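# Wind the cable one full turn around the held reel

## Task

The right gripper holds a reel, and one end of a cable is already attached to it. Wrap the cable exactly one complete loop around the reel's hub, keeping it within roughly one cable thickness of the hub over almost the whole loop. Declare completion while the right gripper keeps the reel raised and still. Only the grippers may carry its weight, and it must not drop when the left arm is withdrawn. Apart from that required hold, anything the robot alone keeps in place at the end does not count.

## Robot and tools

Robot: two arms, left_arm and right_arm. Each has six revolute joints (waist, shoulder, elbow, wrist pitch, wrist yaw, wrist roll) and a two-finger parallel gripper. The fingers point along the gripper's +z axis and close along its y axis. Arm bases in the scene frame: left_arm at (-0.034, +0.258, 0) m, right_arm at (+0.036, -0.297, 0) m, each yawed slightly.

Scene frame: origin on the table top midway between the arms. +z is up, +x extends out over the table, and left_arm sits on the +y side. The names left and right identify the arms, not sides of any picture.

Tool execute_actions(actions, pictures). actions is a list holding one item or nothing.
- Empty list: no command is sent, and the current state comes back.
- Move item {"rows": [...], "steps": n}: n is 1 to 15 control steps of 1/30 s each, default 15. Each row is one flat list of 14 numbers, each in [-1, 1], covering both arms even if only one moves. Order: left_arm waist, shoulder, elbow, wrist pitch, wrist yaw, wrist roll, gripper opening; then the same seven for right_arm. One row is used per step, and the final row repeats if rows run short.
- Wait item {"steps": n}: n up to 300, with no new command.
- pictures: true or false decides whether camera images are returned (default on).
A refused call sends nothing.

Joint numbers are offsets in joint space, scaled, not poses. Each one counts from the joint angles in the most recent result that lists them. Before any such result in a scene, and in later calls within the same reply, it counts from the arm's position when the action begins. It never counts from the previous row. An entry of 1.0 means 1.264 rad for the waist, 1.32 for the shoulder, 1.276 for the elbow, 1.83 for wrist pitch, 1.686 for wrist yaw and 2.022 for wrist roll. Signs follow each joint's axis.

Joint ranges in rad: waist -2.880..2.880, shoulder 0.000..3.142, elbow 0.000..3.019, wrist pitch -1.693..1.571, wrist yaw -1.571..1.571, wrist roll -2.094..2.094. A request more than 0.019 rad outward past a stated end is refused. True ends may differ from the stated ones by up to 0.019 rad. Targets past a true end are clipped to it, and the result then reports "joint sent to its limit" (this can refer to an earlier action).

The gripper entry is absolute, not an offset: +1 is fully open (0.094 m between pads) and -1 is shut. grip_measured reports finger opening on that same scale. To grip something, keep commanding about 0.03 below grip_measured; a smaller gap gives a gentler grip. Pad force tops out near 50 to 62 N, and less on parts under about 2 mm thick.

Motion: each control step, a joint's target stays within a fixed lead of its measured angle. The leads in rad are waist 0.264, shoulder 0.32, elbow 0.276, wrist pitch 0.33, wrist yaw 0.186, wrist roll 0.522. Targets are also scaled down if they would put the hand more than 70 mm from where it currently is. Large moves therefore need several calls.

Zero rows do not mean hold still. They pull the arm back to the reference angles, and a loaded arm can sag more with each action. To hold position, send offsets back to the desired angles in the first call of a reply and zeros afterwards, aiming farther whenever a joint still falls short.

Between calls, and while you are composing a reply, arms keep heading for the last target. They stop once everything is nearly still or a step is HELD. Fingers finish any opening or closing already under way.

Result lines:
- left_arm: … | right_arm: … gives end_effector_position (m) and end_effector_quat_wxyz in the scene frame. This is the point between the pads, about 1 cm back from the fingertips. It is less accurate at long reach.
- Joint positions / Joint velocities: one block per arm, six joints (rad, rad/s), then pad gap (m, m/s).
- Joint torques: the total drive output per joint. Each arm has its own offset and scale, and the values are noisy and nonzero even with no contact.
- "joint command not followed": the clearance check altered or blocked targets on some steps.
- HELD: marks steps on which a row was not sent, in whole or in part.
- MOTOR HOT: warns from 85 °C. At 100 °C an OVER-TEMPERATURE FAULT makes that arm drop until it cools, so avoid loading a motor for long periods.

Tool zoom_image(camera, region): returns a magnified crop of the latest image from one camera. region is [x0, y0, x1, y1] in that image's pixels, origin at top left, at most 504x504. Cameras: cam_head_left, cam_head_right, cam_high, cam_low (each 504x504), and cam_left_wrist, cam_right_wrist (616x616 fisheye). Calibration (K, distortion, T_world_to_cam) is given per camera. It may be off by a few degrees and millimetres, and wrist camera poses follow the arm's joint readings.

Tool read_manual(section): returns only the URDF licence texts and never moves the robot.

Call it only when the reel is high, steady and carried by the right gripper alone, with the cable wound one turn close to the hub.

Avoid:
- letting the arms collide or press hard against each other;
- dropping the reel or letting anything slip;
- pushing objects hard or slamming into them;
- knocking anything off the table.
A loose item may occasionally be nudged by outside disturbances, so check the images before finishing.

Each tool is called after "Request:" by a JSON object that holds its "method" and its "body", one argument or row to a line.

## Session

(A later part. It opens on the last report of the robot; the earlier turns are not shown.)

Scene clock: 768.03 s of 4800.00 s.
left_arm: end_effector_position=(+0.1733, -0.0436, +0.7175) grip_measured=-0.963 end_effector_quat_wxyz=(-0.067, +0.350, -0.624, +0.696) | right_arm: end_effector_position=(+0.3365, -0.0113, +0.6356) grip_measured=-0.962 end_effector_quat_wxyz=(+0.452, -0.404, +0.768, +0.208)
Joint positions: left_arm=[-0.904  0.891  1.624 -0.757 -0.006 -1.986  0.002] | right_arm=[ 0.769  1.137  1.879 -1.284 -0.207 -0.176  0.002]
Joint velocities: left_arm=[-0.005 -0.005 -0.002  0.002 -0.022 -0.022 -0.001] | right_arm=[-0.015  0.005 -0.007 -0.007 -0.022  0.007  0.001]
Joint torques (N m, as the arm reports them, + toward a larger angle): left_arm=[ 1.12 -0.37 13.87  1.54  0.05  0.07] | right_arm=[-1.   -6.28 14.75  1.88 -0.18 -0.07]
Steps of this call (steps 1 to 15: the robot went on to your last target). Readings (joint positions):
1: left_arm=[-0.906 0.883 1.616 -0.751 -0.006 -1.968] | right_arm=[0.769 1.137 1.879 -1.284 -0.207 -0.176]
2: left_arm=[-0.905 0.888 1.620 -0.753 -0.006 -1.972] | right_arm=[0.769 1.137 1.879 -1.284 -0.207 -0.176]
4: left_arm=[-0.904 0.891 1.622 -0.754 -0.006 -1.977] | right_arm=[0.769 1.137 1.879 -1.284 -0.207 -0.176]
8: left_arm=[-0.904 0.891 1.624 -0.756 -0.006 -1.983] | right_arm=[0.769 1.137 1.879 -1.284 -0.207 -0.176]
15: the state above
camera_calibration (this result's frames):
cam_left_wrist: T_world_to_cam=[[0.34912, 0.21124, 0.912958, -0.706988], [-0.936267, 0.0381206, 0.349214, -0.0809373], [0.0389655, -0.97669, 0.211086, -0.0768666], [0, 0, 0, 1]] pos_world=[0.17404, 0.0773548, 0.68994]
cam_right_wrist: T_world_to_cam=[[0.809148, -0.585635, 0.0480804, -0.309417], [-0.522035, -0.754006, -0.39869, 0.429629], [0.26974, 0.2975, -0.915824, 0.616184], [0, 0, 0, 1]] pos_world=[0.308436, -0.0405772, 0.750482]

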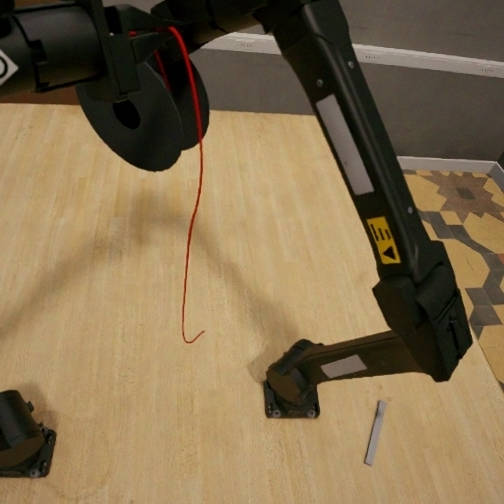

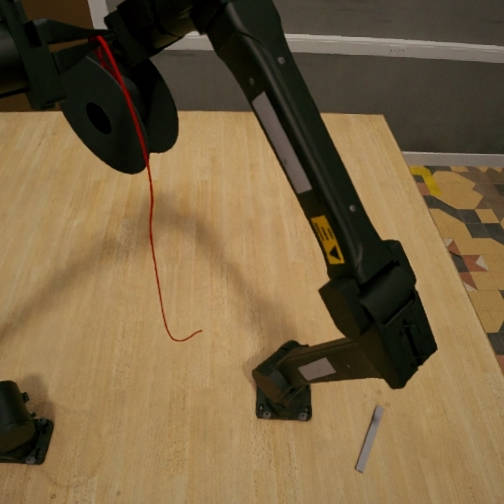

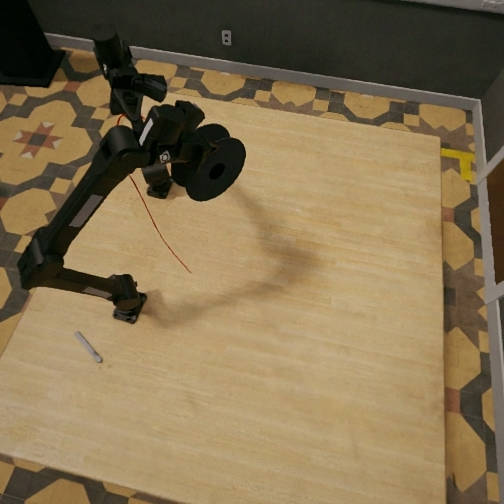

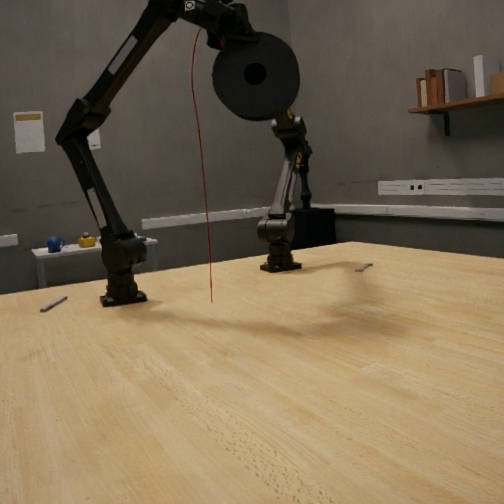

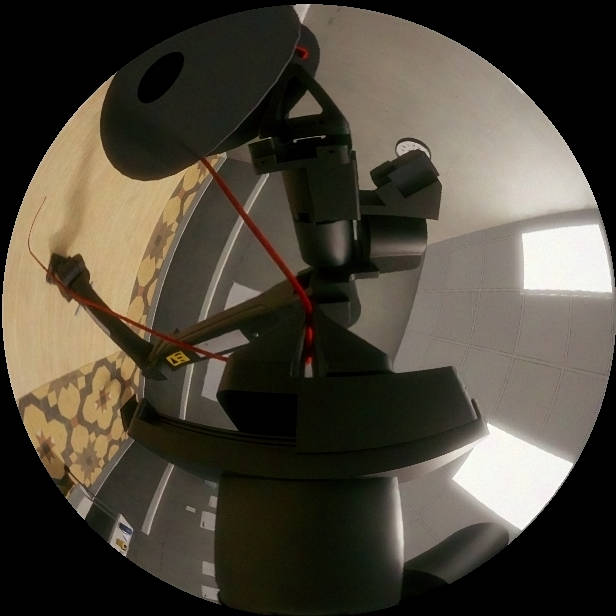

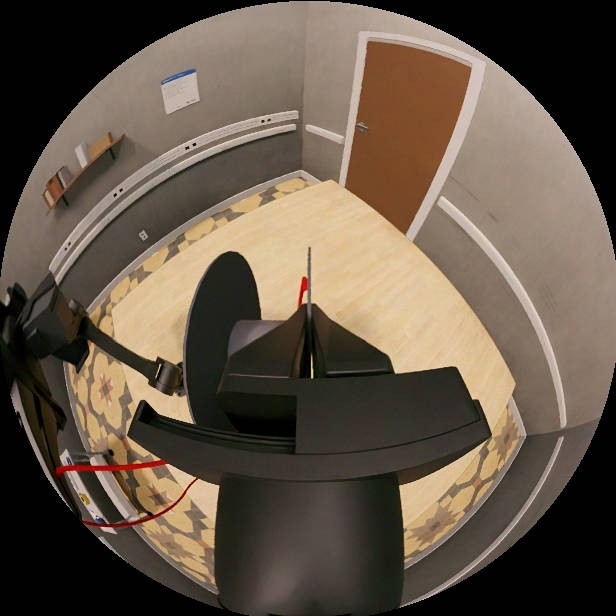

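Request:
{"method": "execute_actions", "body": {
  "actions": [
    {"rows": [[0.012,-0.002,0.046,-0.007,0,-0.007,-0.98,0,0.003,0.042,0.004,0,0,-1],[0.02,-0.004,0.044,-0.007,0,-0.007,-0.98,0,0.003,0.042,0.004,0,0,-1],[0.03,-0.007,0.042,-0.007,0,-0.007,-0.98,0,0.003,0.042,0.004,0,0,-1],[0.042,-0.01,0.04,-0.008,0,-0.007,-0.98,0,0.003,0.042,0.004,0,0,-1],[0.054,-0.013,0.038,-0.008,0,-0.007,-0.98,0,0.003,0.042,0.004,0,0,-1],[0.066,-0.016,0.036,-0.008,0,-0.007,-0.98,0,0.003,0.042,0.004,0,0,-1],[0.078,-0.019,0.034,-0.008,0,-0.007,-0.98,0,0.003,0.042,0.004,0,0,-1],[0.09,-0.022,0.032,-0.009,0,-0.007,-0.98,0,0.003,0.042,0.004,0,0,-1],[0.102,-0.025,0.03,-0.009,0,-0.007,-0.98,0,0.003,0.042,0.004,0,0,-1],[0.114,-0.028,0.028,-0.009,0,-0.007,-0.98,0,0.003,0.042,0.004,0,0,-1],[0.126,-0.031,0.026,-0.009,0,-0.007,-0.98,0,0.003,0.042,0.004,0,0,-1],[0.138,-0.034,0.024,-0.01,0,-0.007,-0.98,0,0.003,0.042,0.004,0,0,-1],[0.148,-0.037,0.022,-0.01,0,-0.007,-0.98,0,0.003,0.042,0.004,0,0,-1],[0.156,-0.039,0.021,-0.01,0,-0.007,-0.98,0,0.003,0.042,0.004,0,0,-1],[0.161,-0.04,0.02,-0.01,0,-0.007,-0.98,0,0.003,0.042,0.004,0,0,-1]], "steps": 15}
  ],
  "pictures": false
}}

Request:
{"method": "execute_actions", "body": {
  "actions": [
    {"steps": 15}
  ]
}}

Scene clock: 794.77 s of 4800.00 s.
left_arm: end_effector_position=(+0.2108, +0.0105, +0.7266) grip_measured=-0.963 end_effector_quat_wxyz=(-0.129, +0.399, -0.582, +0.696) | right_arm: end_effector_position=(+0.3365, -0.0113, +0.6356) grip_measured=-0.962 end_effector_quat_wxyz=(+0.452, -0.404, +0.768, +0.208)
Joint positions: left_arm=[-0.727  0.86   1.624 -0.761 -0.006 -1.988  0.002] | right_arm=[ 0.769  1.137  1.879 -1.284 -0.207 -0.176  0.002]
Joint velocities: left_arm=[ 0.327 -0.132 -0.007 -0.046 -0.051 -0.022 -0.   ] | right_arm=[ 0.005 -0.005  0.002  0.007 -0.007 -0.007 -0.   ]
Joint torques (N m, as the arm reports them, + toward a larger angle): left_arm=[ 1.2  -0.94 10.96  1.66  0.05  0.15] | right_arm=[-0.76 -6.33 14.75  1.9  -0.22 -0.05]
Steps of this call (steps 1 to 15: the robot went on to your last target; steps 16 to 200: nothing new was sent; then 19.57 s passed at rest; steps 201 to 215: all 15 steps of this action). Readings (joint positions):
201: left_arm=[-0.904 0.891 1.624 -0.757 -0.006 -1.987] | right_arm=[0.769 1.137 1.879 -1.284 -0.207 -0.176]
202: left_arm=[-0.903 0.891 1.624 -0.757 -0.006 -1.987] | right_arm=[0.769 1.137 1.879 -1.284 -0.207 -0.176]
204: left_arm=[-0.890 0.891 1.624 -0.757 -0.006 -1.987] | right_arm=[0.769 1.137 1.879 -1.284 -0.207 -0.176]
208: left_arm=[-0.831 0.888 1.624 -0.757 -0.006 -1.987] | right_arm=[0.769 1.137 1.879 -1.284 -0.207 -0.176]
215: the state above

Scene clock: 795.27 s of 4800.00 s.
left_arm: end_effector_position=(+0.2122, +0.0168, +0.7266) grip_measured=-0.963 end_effector_quat_wxyz=(-0.134, +0.405, -0.579, +0.695) | right_arm: end_effector_position=(+0.3355, -0.0110, +0.6372) grip_measured=-0.962 end_effector_quat_wxyz=(+0.452, -0.404, +0.767, +0.210)
Joint positions: left_arm=[-0.711  0.855  1.624 -0.768 -0.006 -1.99   0.002] | right_arm=[ 0.77   1.137  1.882 -1.284 -0.21  -0.175  0.002]
Joint velocities: left_arm=[-0.015  0.005  0.002 -0.012 -0.007 -0.066  0.001] | right_arm=[-0.015  0.015 -0.007 -0.002  0.037 -0.022 -0.001]
Joint torques (N m, as the arm reports them, + toward a larger angle): left_arm=[ 1.08 -1.03 10.75  1.81  0.06  0.11] | right_arm=[-0.23 -5.7  14.31  2.   -0.18 -0.07]
Steps of this call (steps 1 to 15: the robot went on to your last target). Readings (joint positions):
1: left_arm=[-0.718 0.857 1.624 -0.764 -0.006 -1.989] | right_arm=[0.769 1.137 1.879 -1.284 -0.209 -0.176]
2: left_arm=[-0.713 0.855 1.624 -0.767 -0.006 -1.989] | right_arm=[0.769 1.137 1.880 -1.284 -0.210 -0.175]
4: left_arm=[-0.711 0.855 1.624 -0.768 -0.006 -1.989] | right_arm=[0.770 1.137 1.882 -1.284 -0.210 -0.175]
8: left_arm=[-0.711 0.855 1.624 -0.768 -0.006 -1.990] | right_arm=[0.770 1.137 1.882 -1.284 -0.210 -0.175]
15: the state above
camera_calibration (this result's frames):
cam_left_wrist: T_world_to_cam=[[0.28828, 0.292267, 0.911852, -0.729348], [-0.931298, -0.135858, 0.337973, -0.0399385], [0.222661, -0.946637, 0.233023, -0.0767357], [0, 0, 0, 1]] pos_world=[0.190148, 0.135098, 0.696437]
cam_right_wrist: T_world_to_cam=[[0.810854, -0.583448, 0.045876, -0.307633], [-0.519729, -0.7539, -0.401893, 0.431276], [0.269069, 0.302033, -0.914537, 0.617219], [0, 0, 0, 1]] pos_world=[0.307517, -0.0407699, 0.751909]

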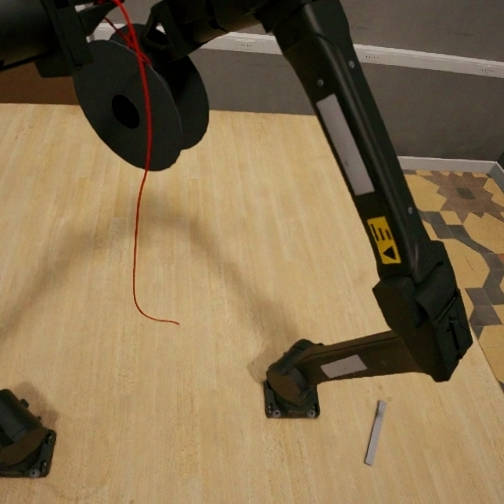

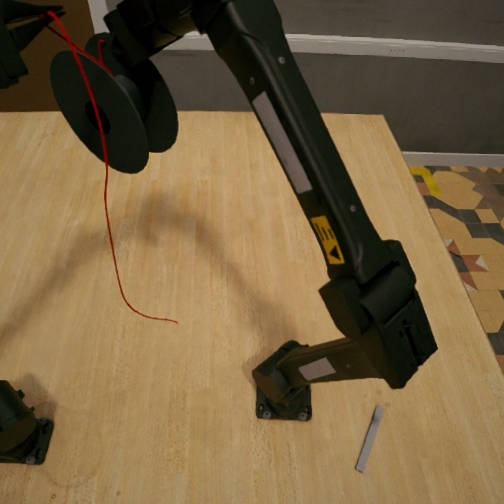

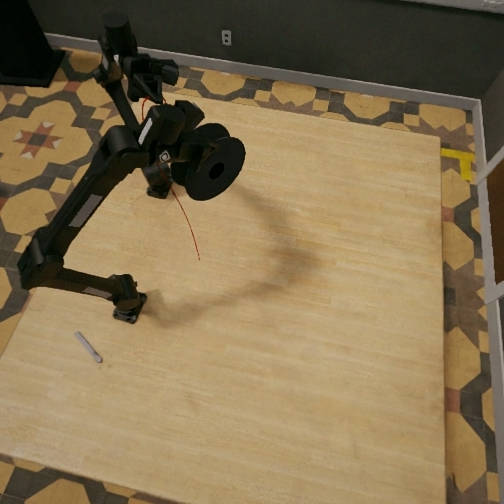

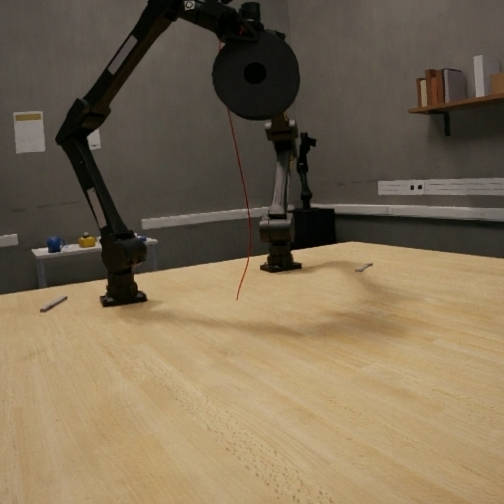

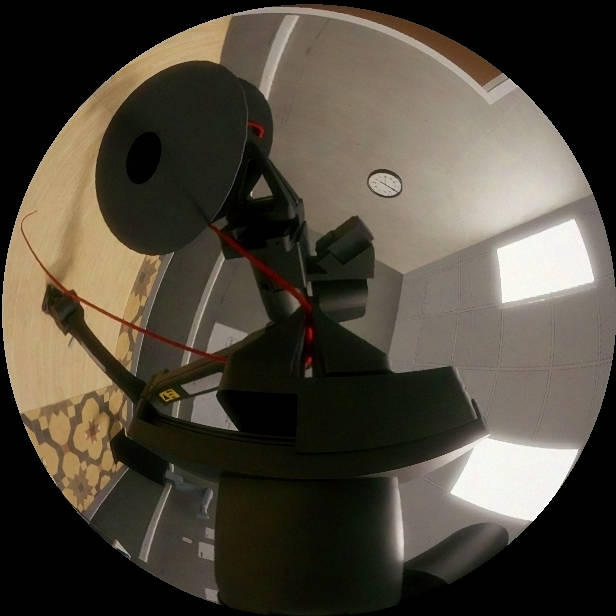

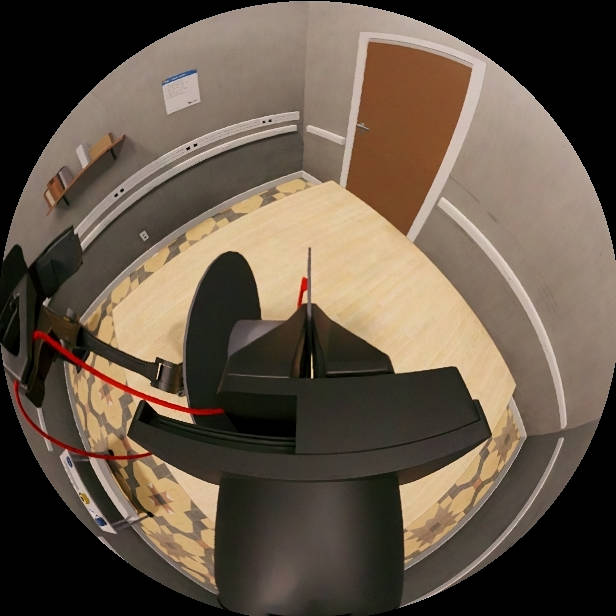

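Request:
{"method": "zoom_image", "body": {
  "camera": "cam_left_wrist",
  "region": [150, 100, 350, 320]
}}

Request:
{"method": "zoom_image", "body": {
  "camera": "cam_head_left",
  "region": [60, 0, 230, 170]
}}

Region (150, 100, 350, 320) of cam_left_wrist's 616x616 image, scaled by 2.291, with more detail than that image has; it fills the left 458 columns of this view, and the rest is white.

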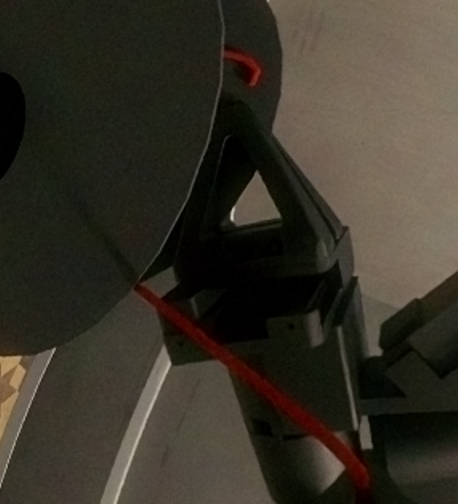

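Region (60, 0, 230, 170) of cam_head_left's 504x504 image, scaled by 2.965, with more detail than that image has.

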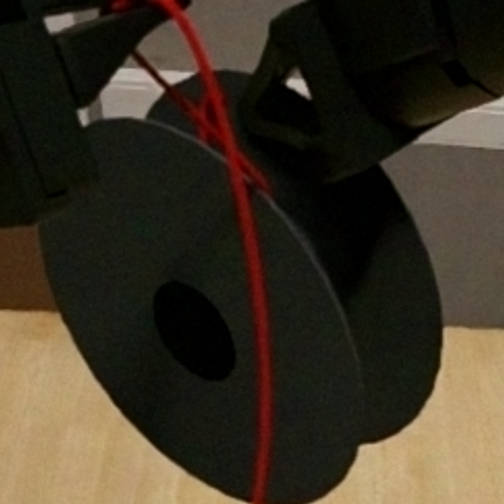

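Request:
{"method": "execute_actions", "body": {
  "actions": [
    {"rows": [[0.01,-0.012,0.0,-0.005,0,-0.005,-0.98,-0.002,0.003,0.04,0.004,0.002,-0.001,-1],[0.018,-0.015,-0.015,0.0,0,-0.005,-0.98,-0.002,0.003,0.04,0.004,0.002,-0.001,-1],[0.03,-0.017,-0.028,0.005,0,-0.005,-0.98,-0.002,0.003,0.04,0.004,0.002,-0.001,-1],[0.044,-0.019,-0.038,0.01,0,-0.005,-0.98,-0.002,0.003,0.04,0.004,0.002,-0.001,-1],[0.059,-0.02,-0.046,0.015,0,-0.005,-0.98,-0.002,0.003,0.04,0.004,0.002,-0.001,-1],[0.074,-0.021,-0.052,0.02,0,-0.005,-0.98,-0.002,0.003,0.04,0.004,0.002,-0.001,-1],[0.089,-0.022,-0.056,0.024,0,-0.005,-0.98,-0.002,0.003,0.04,0.004,0.002,-0.001,-1],[0.104,-0.023,-0.059,0.027,0,-0.005,-0.98,-0.002,0.003,0.04,0.004,0.002,-0.001,-1],[0.119,-0.024,-0.061,0.03,0,-0.005,-0.98,-0.002,0.003,0.04,0.004,0.002,-0.001,-1],[0.134,-0.025,-0.063,0.032,0,-0.005,-0.98,-0.002,0.003,0.04,0.004,0.002,-0.001,-1],[0.149,-0.025,-0.064,0.034,0,-0.005,-0.98,-0.002,0.003,0.04,0.004,0.002,-0.001,-1],[0.163,-0.026,-0.065,0.035,0,-0.005,-0.98,-0.002,0.003,0.04,0.004,0.002,-0.001,-1],[0.176,-0.026,-0.066,0.036,0,-0.005,-0.98,-0.002,0.003,0.04,0.004,0.002,-0.001,-1],[0.186,-0.026,-0.066,0.037,0,-0.005,-0.98,-0.002,0.003,0.04,0.004,0.002,-0.001,-1],[0.192,-0.026,-0.066,0.037,0,-0.005,-0.98,-0.002,0.003,0.04,0.004,0.002,-0.001,-1]], "steps": 15}
  ],
  "pictures": false
}}

Request:
{"method": "execute_actions", "body": {
  "actions": [
    {"steps": 15}
  ]
}}

Scene clock: 822.17 s of 4800.00 s.
left_arm: end_effector_position=(+0.2647, +0.0702, +0.7004) grip_measured=-0.963 end_effector_quat_wxyz=(-0.205, +0.469, -0.539, +0.669) | right_arm: end_effector_position=(+0.3359, -0.0113, +0.6371) grip_measured=-0.962 end_effector_quat_wxyz=(+0.453, -0.404, +0.767, +0.209)
Joint positions: left_arm=[-0.497  0.834  1.544 -0.732 -0.006 -1.99   0.002] | right_arm=[ 0.77   1.137  1.882 -1.284 -0.207 -0.176  0.002]
Joint velocities: left_arm=[ 0.386  0.005 -0.012  0.042 -0.022  0.066 -0.   ] | right_arm=[-0.005  0.005  0.002 -0.007  0.037  0.022  0.   ]
Joint torques (N m, as the arm reports them, + toward a larger angle): left_arm=[ 1.4  -0.81  8.61  3.15  0.05  0.11] | right_arm=[-0.63 -6.13 14.26  1.91 -0.2  -0.04]
Steps of this call (steps 1 to 15: the robot went on to your last target; steps 16 to 792: nothing new was sent; steps 793 to 807: all 15 steps of this action). Readings (joint positions):
793: left_arm=[-0.711 0.855 1.624 -0.768 -0.006 -1.990] | right_arm=[0.770 1.137 1.882 -1.284 -0.210 -0.175]
794: left_arm=[-0.710 0.854 1.622 -0.768 -0.006 -1.990] | right_arm=[0.770 1.137 1.882 -1.284 -0.210 -0.175]
796: left_arm=[-0.698 0.848 1.606 -0.768 -0.006 -1.990] | right_arm=[0.770 1.137 1.882 -1.284 -0.208 -0.175]
800: left_arm=[-0.627 0.834 1.563 -0.758 -0.006 -1.990] | right_arm=[0.770 1.137 1.882 -1.284 -0.207 -0.176]
807: the state above

Scene clock: 822.67 s of 4800.00 s.
left_arm: end_effector_position=(+0.2684, +0.0756, +0.7000) grip_measured=-0.963 end_effector_quat_wxyz=(-0.211, +0.474, -0.535, +0.667) | right_arm: end_effector_position=(+0.3359, -0.0113, +0.6371) grip_measured=-0.962 end_effector_quat_wxyz=(+0.453, -0.404, +0.767, +0.209)
Joint positions: left_arm=[-0.479  0.834  1.543 -0.73  -0.005 -1.99   0.002] | right_arm=[ 0.77   1.137  1.882 -1.284 -0.207 -0.176  0.002]
Joint velocities: left_arm=[-0.015  0.005 -0.012  0.002  0.037  0.066 -0.001] | right_arm=[-0.015 -0.005  0.002  0.012 -0.081  0.007 -0.001]
Joint torques (N m, as the arm reports them, + toward a larger angle): left_arm=[ 1.1  -0.92  8.79  3.24  0.05  0.11] | right_arm=[-1.01 -6.29 14.42  1.88 -0.26 -0.04]
Steps of this call (steps 1 to 15: the robot went on to your last target). Readings (joint positions):
1: left_arm=[-0.486 0.834 1.544 -0.730 -0.006 -1.990] | right_arm=[0.770 1.137 1.882 -1.284 -0.207 -0.176]
2: left_arm=[-0.481 0.834 1.544 -0.730 -0.006 -1.990] | right_arm=[0.770 1.137 1.882 -1.284 -0.207 -0.176]
4: left_arm=[-0.479 0.834 1.543 -0.730 -0.005 -1.990] | right_arm=[0.770 1.137 1.882 -1.284 -0.207 -0.176]
8: left_arm=[-0.479 0.834 1.543 -0.730 -0.005 -1.990] | right_arm=[0.770 1.137 1.882 -1.284 -0.207 -0.176]
15: the state above
camera_calibration (this result's frames):
cam_left_wrist: T_world_to_cam=[[0.230644, 0.340271, 0.911603, -0.726396], [-0.868614, -0.350231, 0.350497, 0.0200144], [0.438536, -0.872671, 0.214785, -0.078174], [0, 0, 0, 1]] pos_world=[0.219206, 0.185961, 0.67196]
cam_right_wrist: T_world_to_cam=[[0.809577, -0.585018, 0.048373, -0.309329], [-0.520559, -0.753569, -0.401437, 0.431193], [0.2713, 0.299813, -0.914608, 0.616436], [0, 0, 0, 1]] pos_world=[0.307648, -0.0408451, 0.751858]

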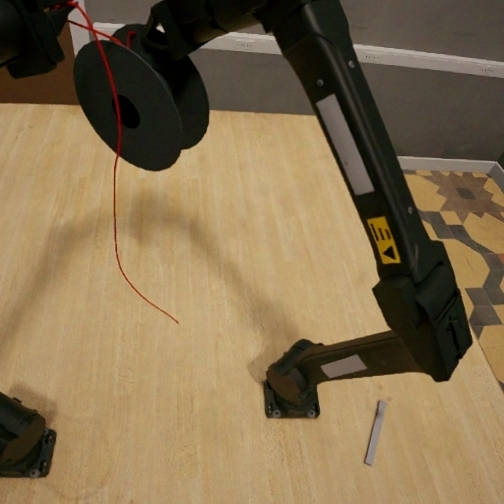

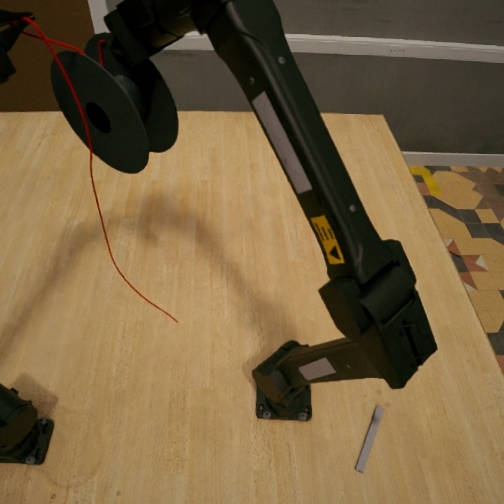

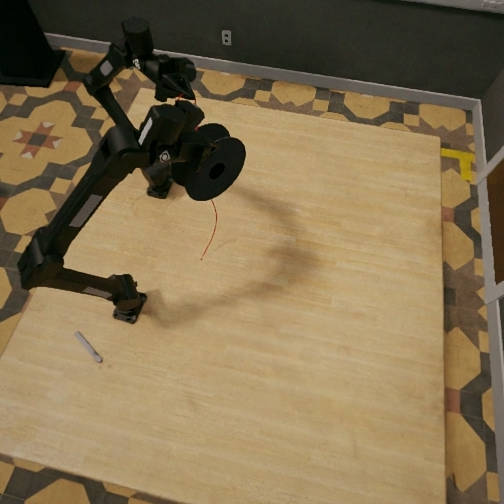

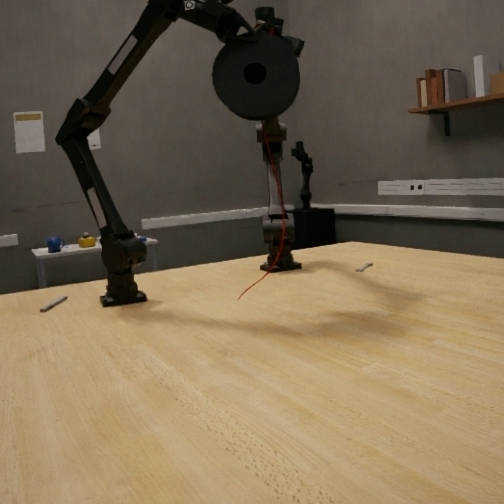

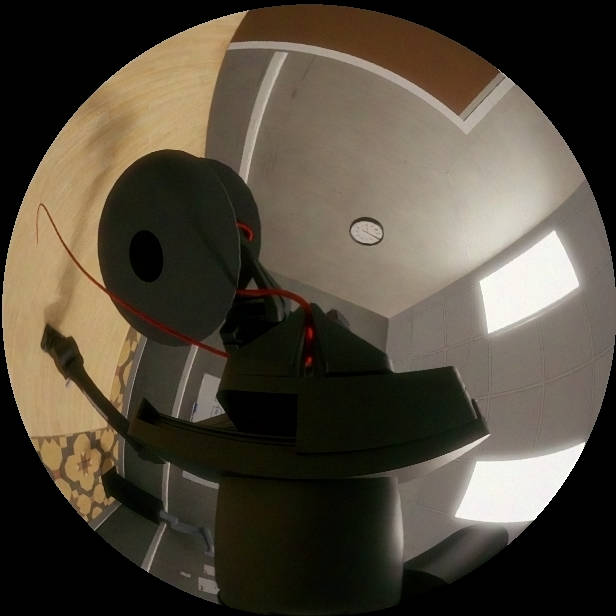

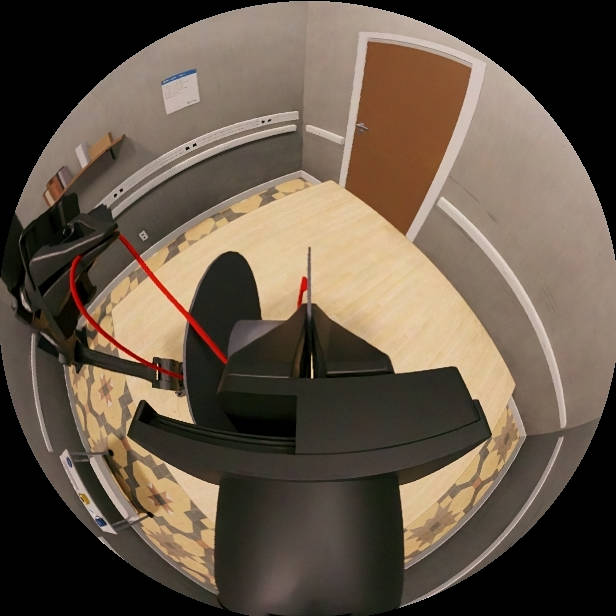

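Request:
{"method": "execute_actions", "body": {
  "actions": []
}}

Scene clock: 839.53 s of 4800.00 s.
left_arm: end_effector_position=(+0.2684, +0.0756, +0.7000) grip_measured=-0.963 end_effector_quat_wxyz=(-0.211, +0.474, -0.535, +0.667) | right_arm: end_effector_position=(+0.3359, -0.0113, +0.6371) grip_measured=-0.962 end_effector_quat_wxyz=(+0.453, -0.404, +0.767, +0.209)
Joint positions: left_arm=[-0.479  0.834  1.543 -0.73  -0.005 -1.99   0.002] | right_arm=[ 0.77   1.137  1.882 -1.284 -0.207 -0.176  0.002]
Joint velocities: left_arm=[-0.015  0.005 -0.012 -0.002 -0.081 -0.007  0.   ] | right_arm=[ 0.005  0.005  0.002 -0.002 -0.11  -0.007 -0.   ]
Joint torques (N m, as the arm reports them, + toward a larger angle): left_arm=[ 1.07 -0.81  8.83  3.27  0.03  0.12] | right_arm=[-0.56 -6.46 14.41  1.71 -0.2  -0.04]
Steps of this call (steps 1 to 15: the robot went on to your last target; steps 16 to 506: nothing new was sent). Readings (joint positions):
1: left_arm=[-0.479 0.834 1.543 -0.730 -0.005 -1.990] | right_arm=[0.770 1.137 1.882 -1.284 -0.207 -0.176]
2: left_arm=[-0.479 0.834 1.543 -0.730 -0.005 -1.990] | right_arm=[0.770 1.137 1.882 -1.284 -0.207 -0.176]
4: left_arm=[-0.479 0.834 1.543 -0.730 -0.005 -1.990] | right_arm=[0.770 1.137 1.882 -1.284 -0.207 -0.176]
8: left_arm=[-0.479 0.834 1.543 -0.730 -0.005 -1.990] | right_arm=[0.770 1.137 1.882 -1.284 -0.207 -0.176]
506: the state above
All arms were judged still, so your last target was given up. Only a new action makes them travel on or press farther. Fingers that are still opening or closing keep moving.
camera_calibration (this result's frames):
cam_left_wrist: T_world_to_cam=[[0.230644, 0.340271, 0.911603, -0.726396], [-0.868614, -0.350231, 0.350497, 0.0200144], [0.438536, -0.872671, 0.214785, -0.078174], [0, 0, 0, 1]] pos_world=[0.219206, 0.185961, 0.67196]
cam_right_wrist: T_world_to_cam=[[0.809577, -0.585018, 0.048373, -0.309329], [-0.520559, -0.753569, -0.401437, 0.431193], [0.2713, 0.299813, -0.914608, 0.616436], [0, 0, 0, 1]] pos_world=[0.307648, -0.0408451, 0.751858]

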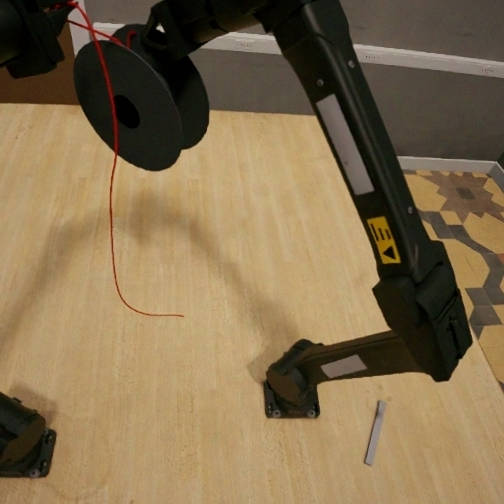

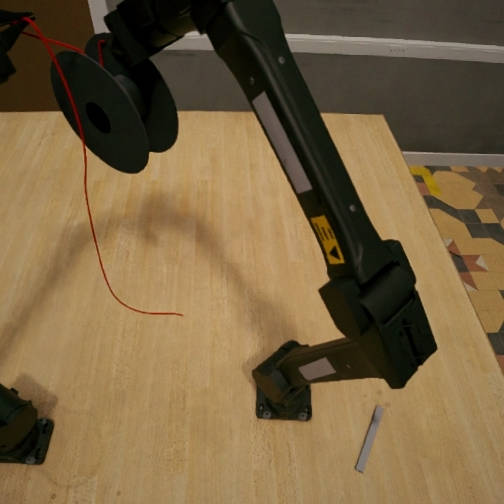

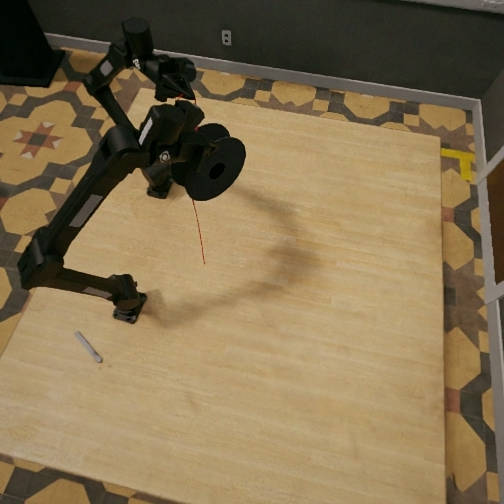

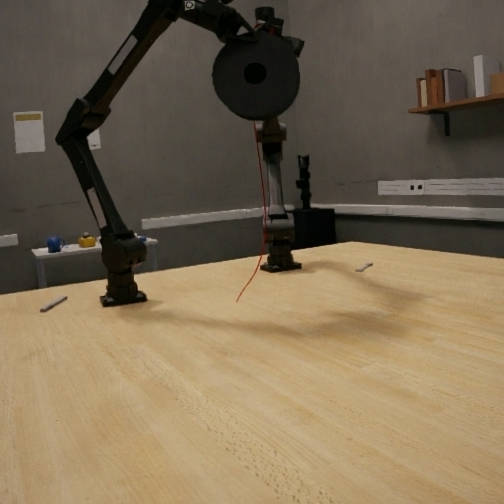

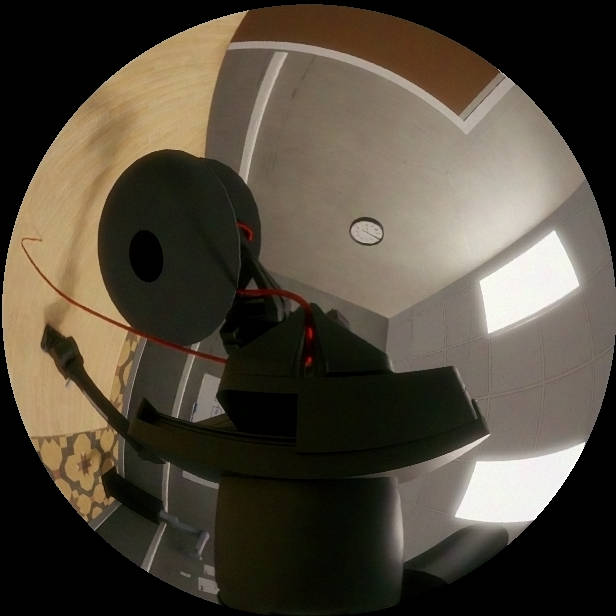

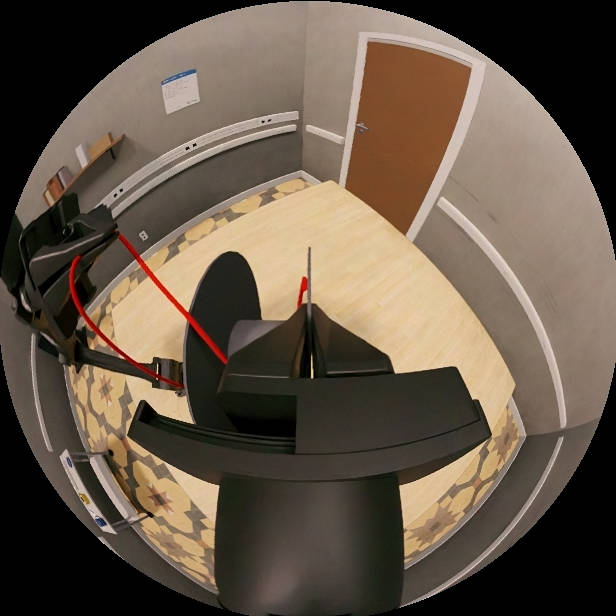

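Request:
{"method": "zoom_image", "body": {
  "camera": "cam_head_right",
  "region": [0, 0, 240, 200]
}}

Request:
{"method": "zoom_image", "body": {
  "camera": "cam_right_wrist",
  "region": [0, 150, 400, 450]
}}

Region (0, 0, 240, 200) of cam_head_right's 504x504 image, scaled by 2.100, with more detail than that image has.

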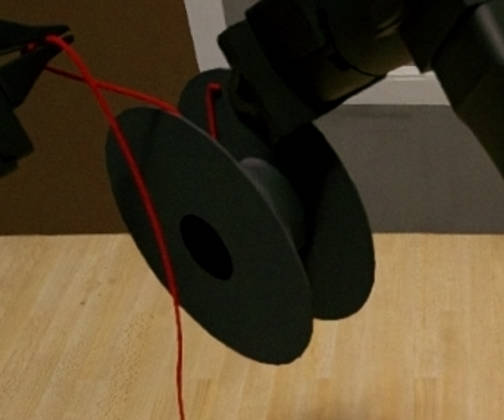

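Region (0, 150, 400, 450) of cam_right_wrist's 616x616 image, scaled by 1.260, with more detail than that image has; it fills the top 378 rows of this view, and the rest is white.

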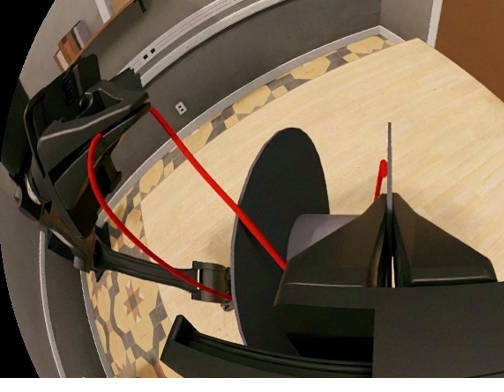

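Request:
{"method": "zoom_image", "body": {
  "camera": "cam_left_wrist",
  "region": [180, 200, 420, 420]
}}

Region (180, 200, 420, 420) of cam_left_wrist's 616x616 image, scaled by 2.100, with more detail than that image has; it fills the top 462 rows of this view, and the rest is white.

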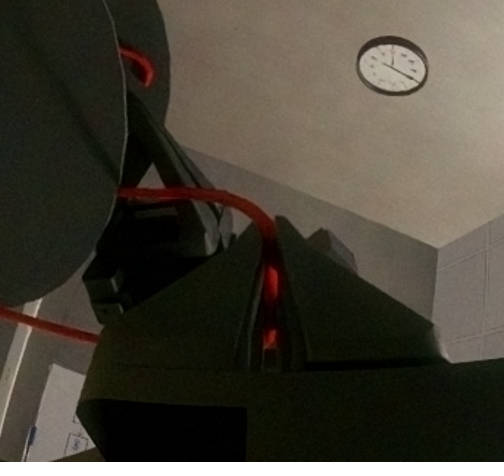

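Request:
{"method": "execute_actions", "body": {
  "actions": [
    {"rows": [[0.008,0.001,-0.003,0.004,0.0,0.020,-0.98,-0.002,0.003,0.04,0.004,0,0,-1],[0.016,0.002,-0.007,0.008,0.001,0.040,-0.98,-0.002,0.003,0.04,0.004,0,0,-1],[0.024,0.003,-0.010,0.012,0.001,0.061,-0.98,-0.002,0.003,0.04,0.004,0,0,-1],[0.032,0.004,-0.013,0.016,0.001,0.081,-0.98,-0.002,0.003,0.04,0.004,0,0,-1],[0.040,0.005,-0.016,0.020,0.001,0.101,-0.98,-0.002,0.003,0.04,0.004,0,0,-1],[0.047,0.006,-0.020,0.024,0.002,0.121,-0.98,-0.002,0.003,0.04,0.004,0,0,-1],[0.055,0.008,-0.023,0.028,0.002,0.141,-0.98,-0.002,0.003,0.04,0.004,0,0,-1],[0.063,0.009,-0.026,0.032,0.002,0.162,-0.98,-0.002,0.003,0.04,0.004,0,0,-1],[0.071,0.010,-0.029,0.036,0.002,0.182,-0.98,-0.002,0.003,0.04,0.004,0,0,-1],[0.079,0.011,-0.033,0.040,0.003,0.202,-0.98,-0.002,0.003,0.04,0.004,0,0,-1],[0.087,0.012,-0.036,0.044,0.003,0.222,-0.98,-0.002,0.003,0.04,0.004,0,0,-1],[0.095,0.013,-0.039,0.048,0.003,0.242,-0.98,-0.002,0.003,0.04,0.004,0,0,-1]], "steps": 15}
  ],
  "pictures": false
}}

Request:
{"method": "execute_actions", "body": {
  "actions": [
    {"steps": 12}
  ]
}}

Scene clock: 960.03 s of 4800.00 s.
left_arm: end_effector_position=(+0.3053, +0.0964, +0.6786) grip_measured=-0.964 end_effector_quat_wxyz=(+0.363, -0.392, +0.604, -0.591) | right_arm: end_effector_position=(+0.3358, -0.0112, +0.6371) grip_measured=-0.962 end_effector_quat_wxyz=(+0.453, -0.404, +0.767, +0.209)
Joint positions: left_arm=[-0.376  0.852  1.492 -0.678  0.003 -1.596  0.002] | right_arm=[ 0.77   1.137  1.882 -1.284 -0.208 -0.176  0.002]
Joint velocities: left_arm=[ 0.073  0.063 -0.051  0.032 -0.022  0.52  -0.   ] | right_arm=[-0.015 -0.015  0.002  0.017 -0.066 -0.051  0.   ]
Joint torques (N m, as the arm reports them, + toward a larger angle): left_arm=[ 1.78 -1.2   9.86  3.34 -0.12  0.33] | right_arm=[-0.7  -6.01 14.42  1.87 -0.19 -0.04]
Steps of this call (steps 1 to 1390: nothing new was sent; then 73.67 s passed at rest; steps 1391 to 1405: all 15 steps of this action). Readings (joint positions):
1391: left_arm=[-0.479 0.834 1.543 -0.730 -0.005 -1.986] | right_arm=[0.770 1.137 1.882 -1.284 -0.207 -0.176]
1392: left_arm=[-0.478 0.834 1.542 -0.730 -0.005 -1.975] | right_arm=[0.770 1.137 1.882 -1.284 -0.207 -0.176]
1394: left_arm=[-0.472 0.834 1.538 -0.730 -0.003 -1.936] | right_arm=[0.770 1.137 1.882 -1.284 -0.207 -0.176]
1398: left_arm=[-0.435 0.835 1.519 -0.714 0.000 -1.818] | right_arm=[0.770 1.137 1.882 -1.284 -0.207 -0.176]
1405: the state above

Scene clock: 960.43 s of 4800.00 s.
left_arm: end_effector_position=(+0.3075, +0.0965, +0.6782) grip_measured=-0.964 end_effector_quat_wxyz=(+0.386, -0.370, +0.618, -0.577) | right_arm: end_effector_position=(+0.3358, -0.0112, +0.6371) grip_measured=-0.962 end_effector_quat_wxyz=(+0.453, -0.404, +0.767, +0.209)
Joint positions: left_arm=[-0.374  0.856  1.49  -0.672  0.003 -1.52   0.002] | right_arm=[ 0.77   1.137  1.882 -1.284 -0.208 -0.176  0.002]
Joint velocities: left_arm=[-0.005 -0.015 -0.007 -0.012 -0.037  0.022  0.   ] | right_arm=[-0.015 -0.015 -0.007 -0.002  0.022  0.037 -0.   ]
Joint torques (N m, as the arm reports them, + toward a larger angle): left_arm=[ 1.36 -1.31  9.68  3.22 -0.15  0.38] | right_arm=[-0.58 -6.47 14.38  1.73 -0.22 -0.09]
Steps of this call (steps 1 to 12: the robot went on to your last target). Readings (joint positions):
1: left_arm=[-0.374 0.854 1.491 -0.677 0.003 -1.579] | right_arm=[0.770 1.137 1.882 -1.284 -0.208 -0.176]
2: left_arm=[-0.374 0.856 1.490 -0.675 0.003 -1.566] | right_arm=[0.770 1.137 1.882 -1.284 -0.208 -0.176]
4: left_arm=[-0.374 0.856 1.490 -0.674 0.003 -1.548] | right_arm=[0.770 1.137 1.882 -1.284 -0.208 -0.176]
8: left_arm=[-0.374 0.856 1.490 -0.672 0.003 -1.528] | right_arm=[0.770 1.137 1.882 -1.284 -0.208 -0.176]
12: the state above
camera_calibration (this result's frames):
cam_left_wrist: T_world_to_cam=[[0.0178987, -0.0598602, 0.998046, -0.677263], [-0.869193, -0.494273, -0.0140573, 0.330272], [0.494149, -0.867243, -0.060877, 0.0969553], [0, 0, 0, 1]] pos_world=[0.251282, 0.206787, 0.686484]
cam_right_wrist: T_world_to_cam=[[0.809971, -0.584502, 0.0479957, -0.309087], [-0.520164, -0.753787, -0.40154, 0.431142], [0.270879, 0.30027, -0.914583, 0.61658], [0, 0, 0, 1]] pos_world=[0.307597, -0.040813, 0.751869]

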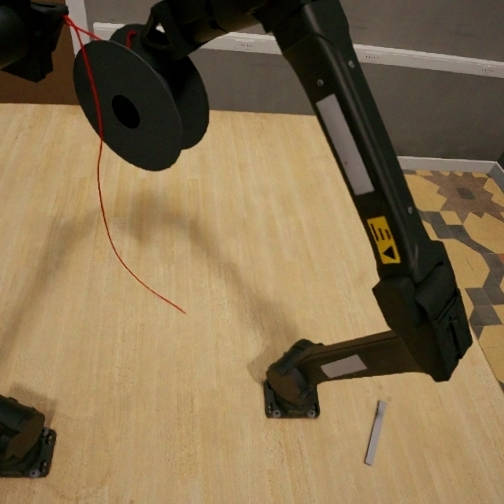

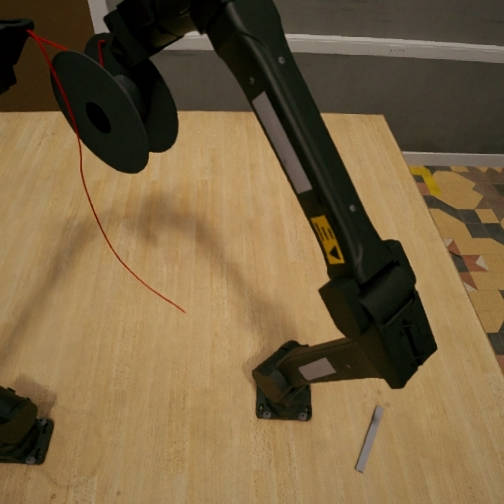

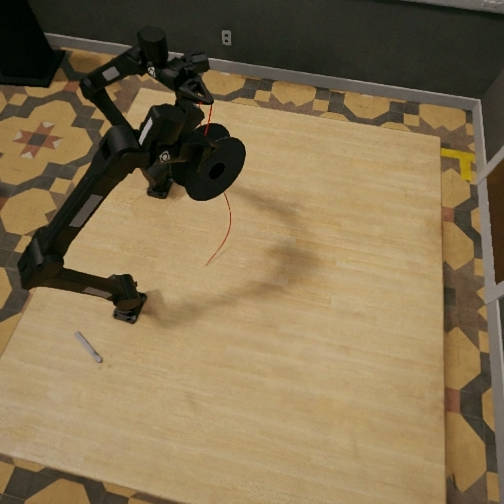

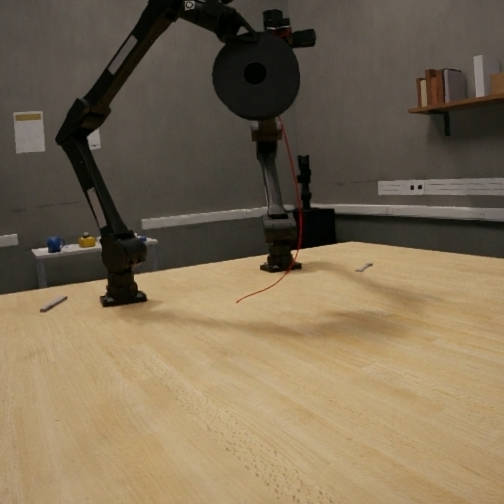

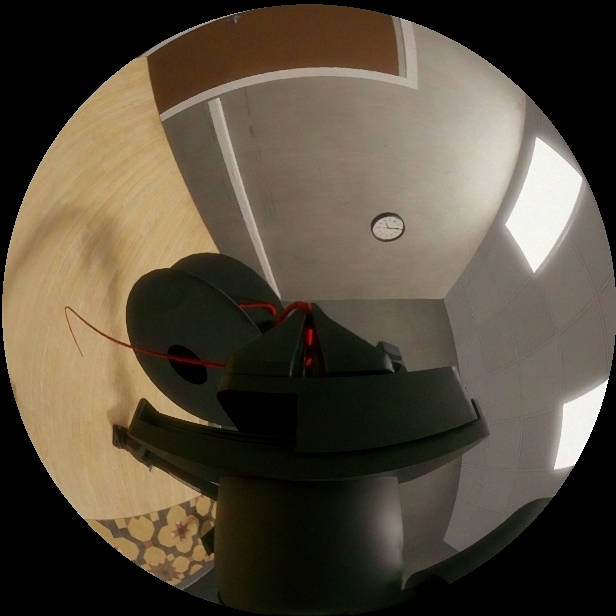

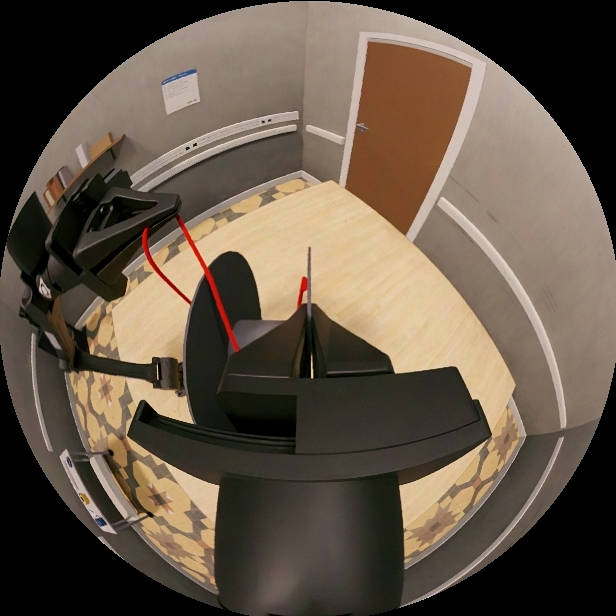

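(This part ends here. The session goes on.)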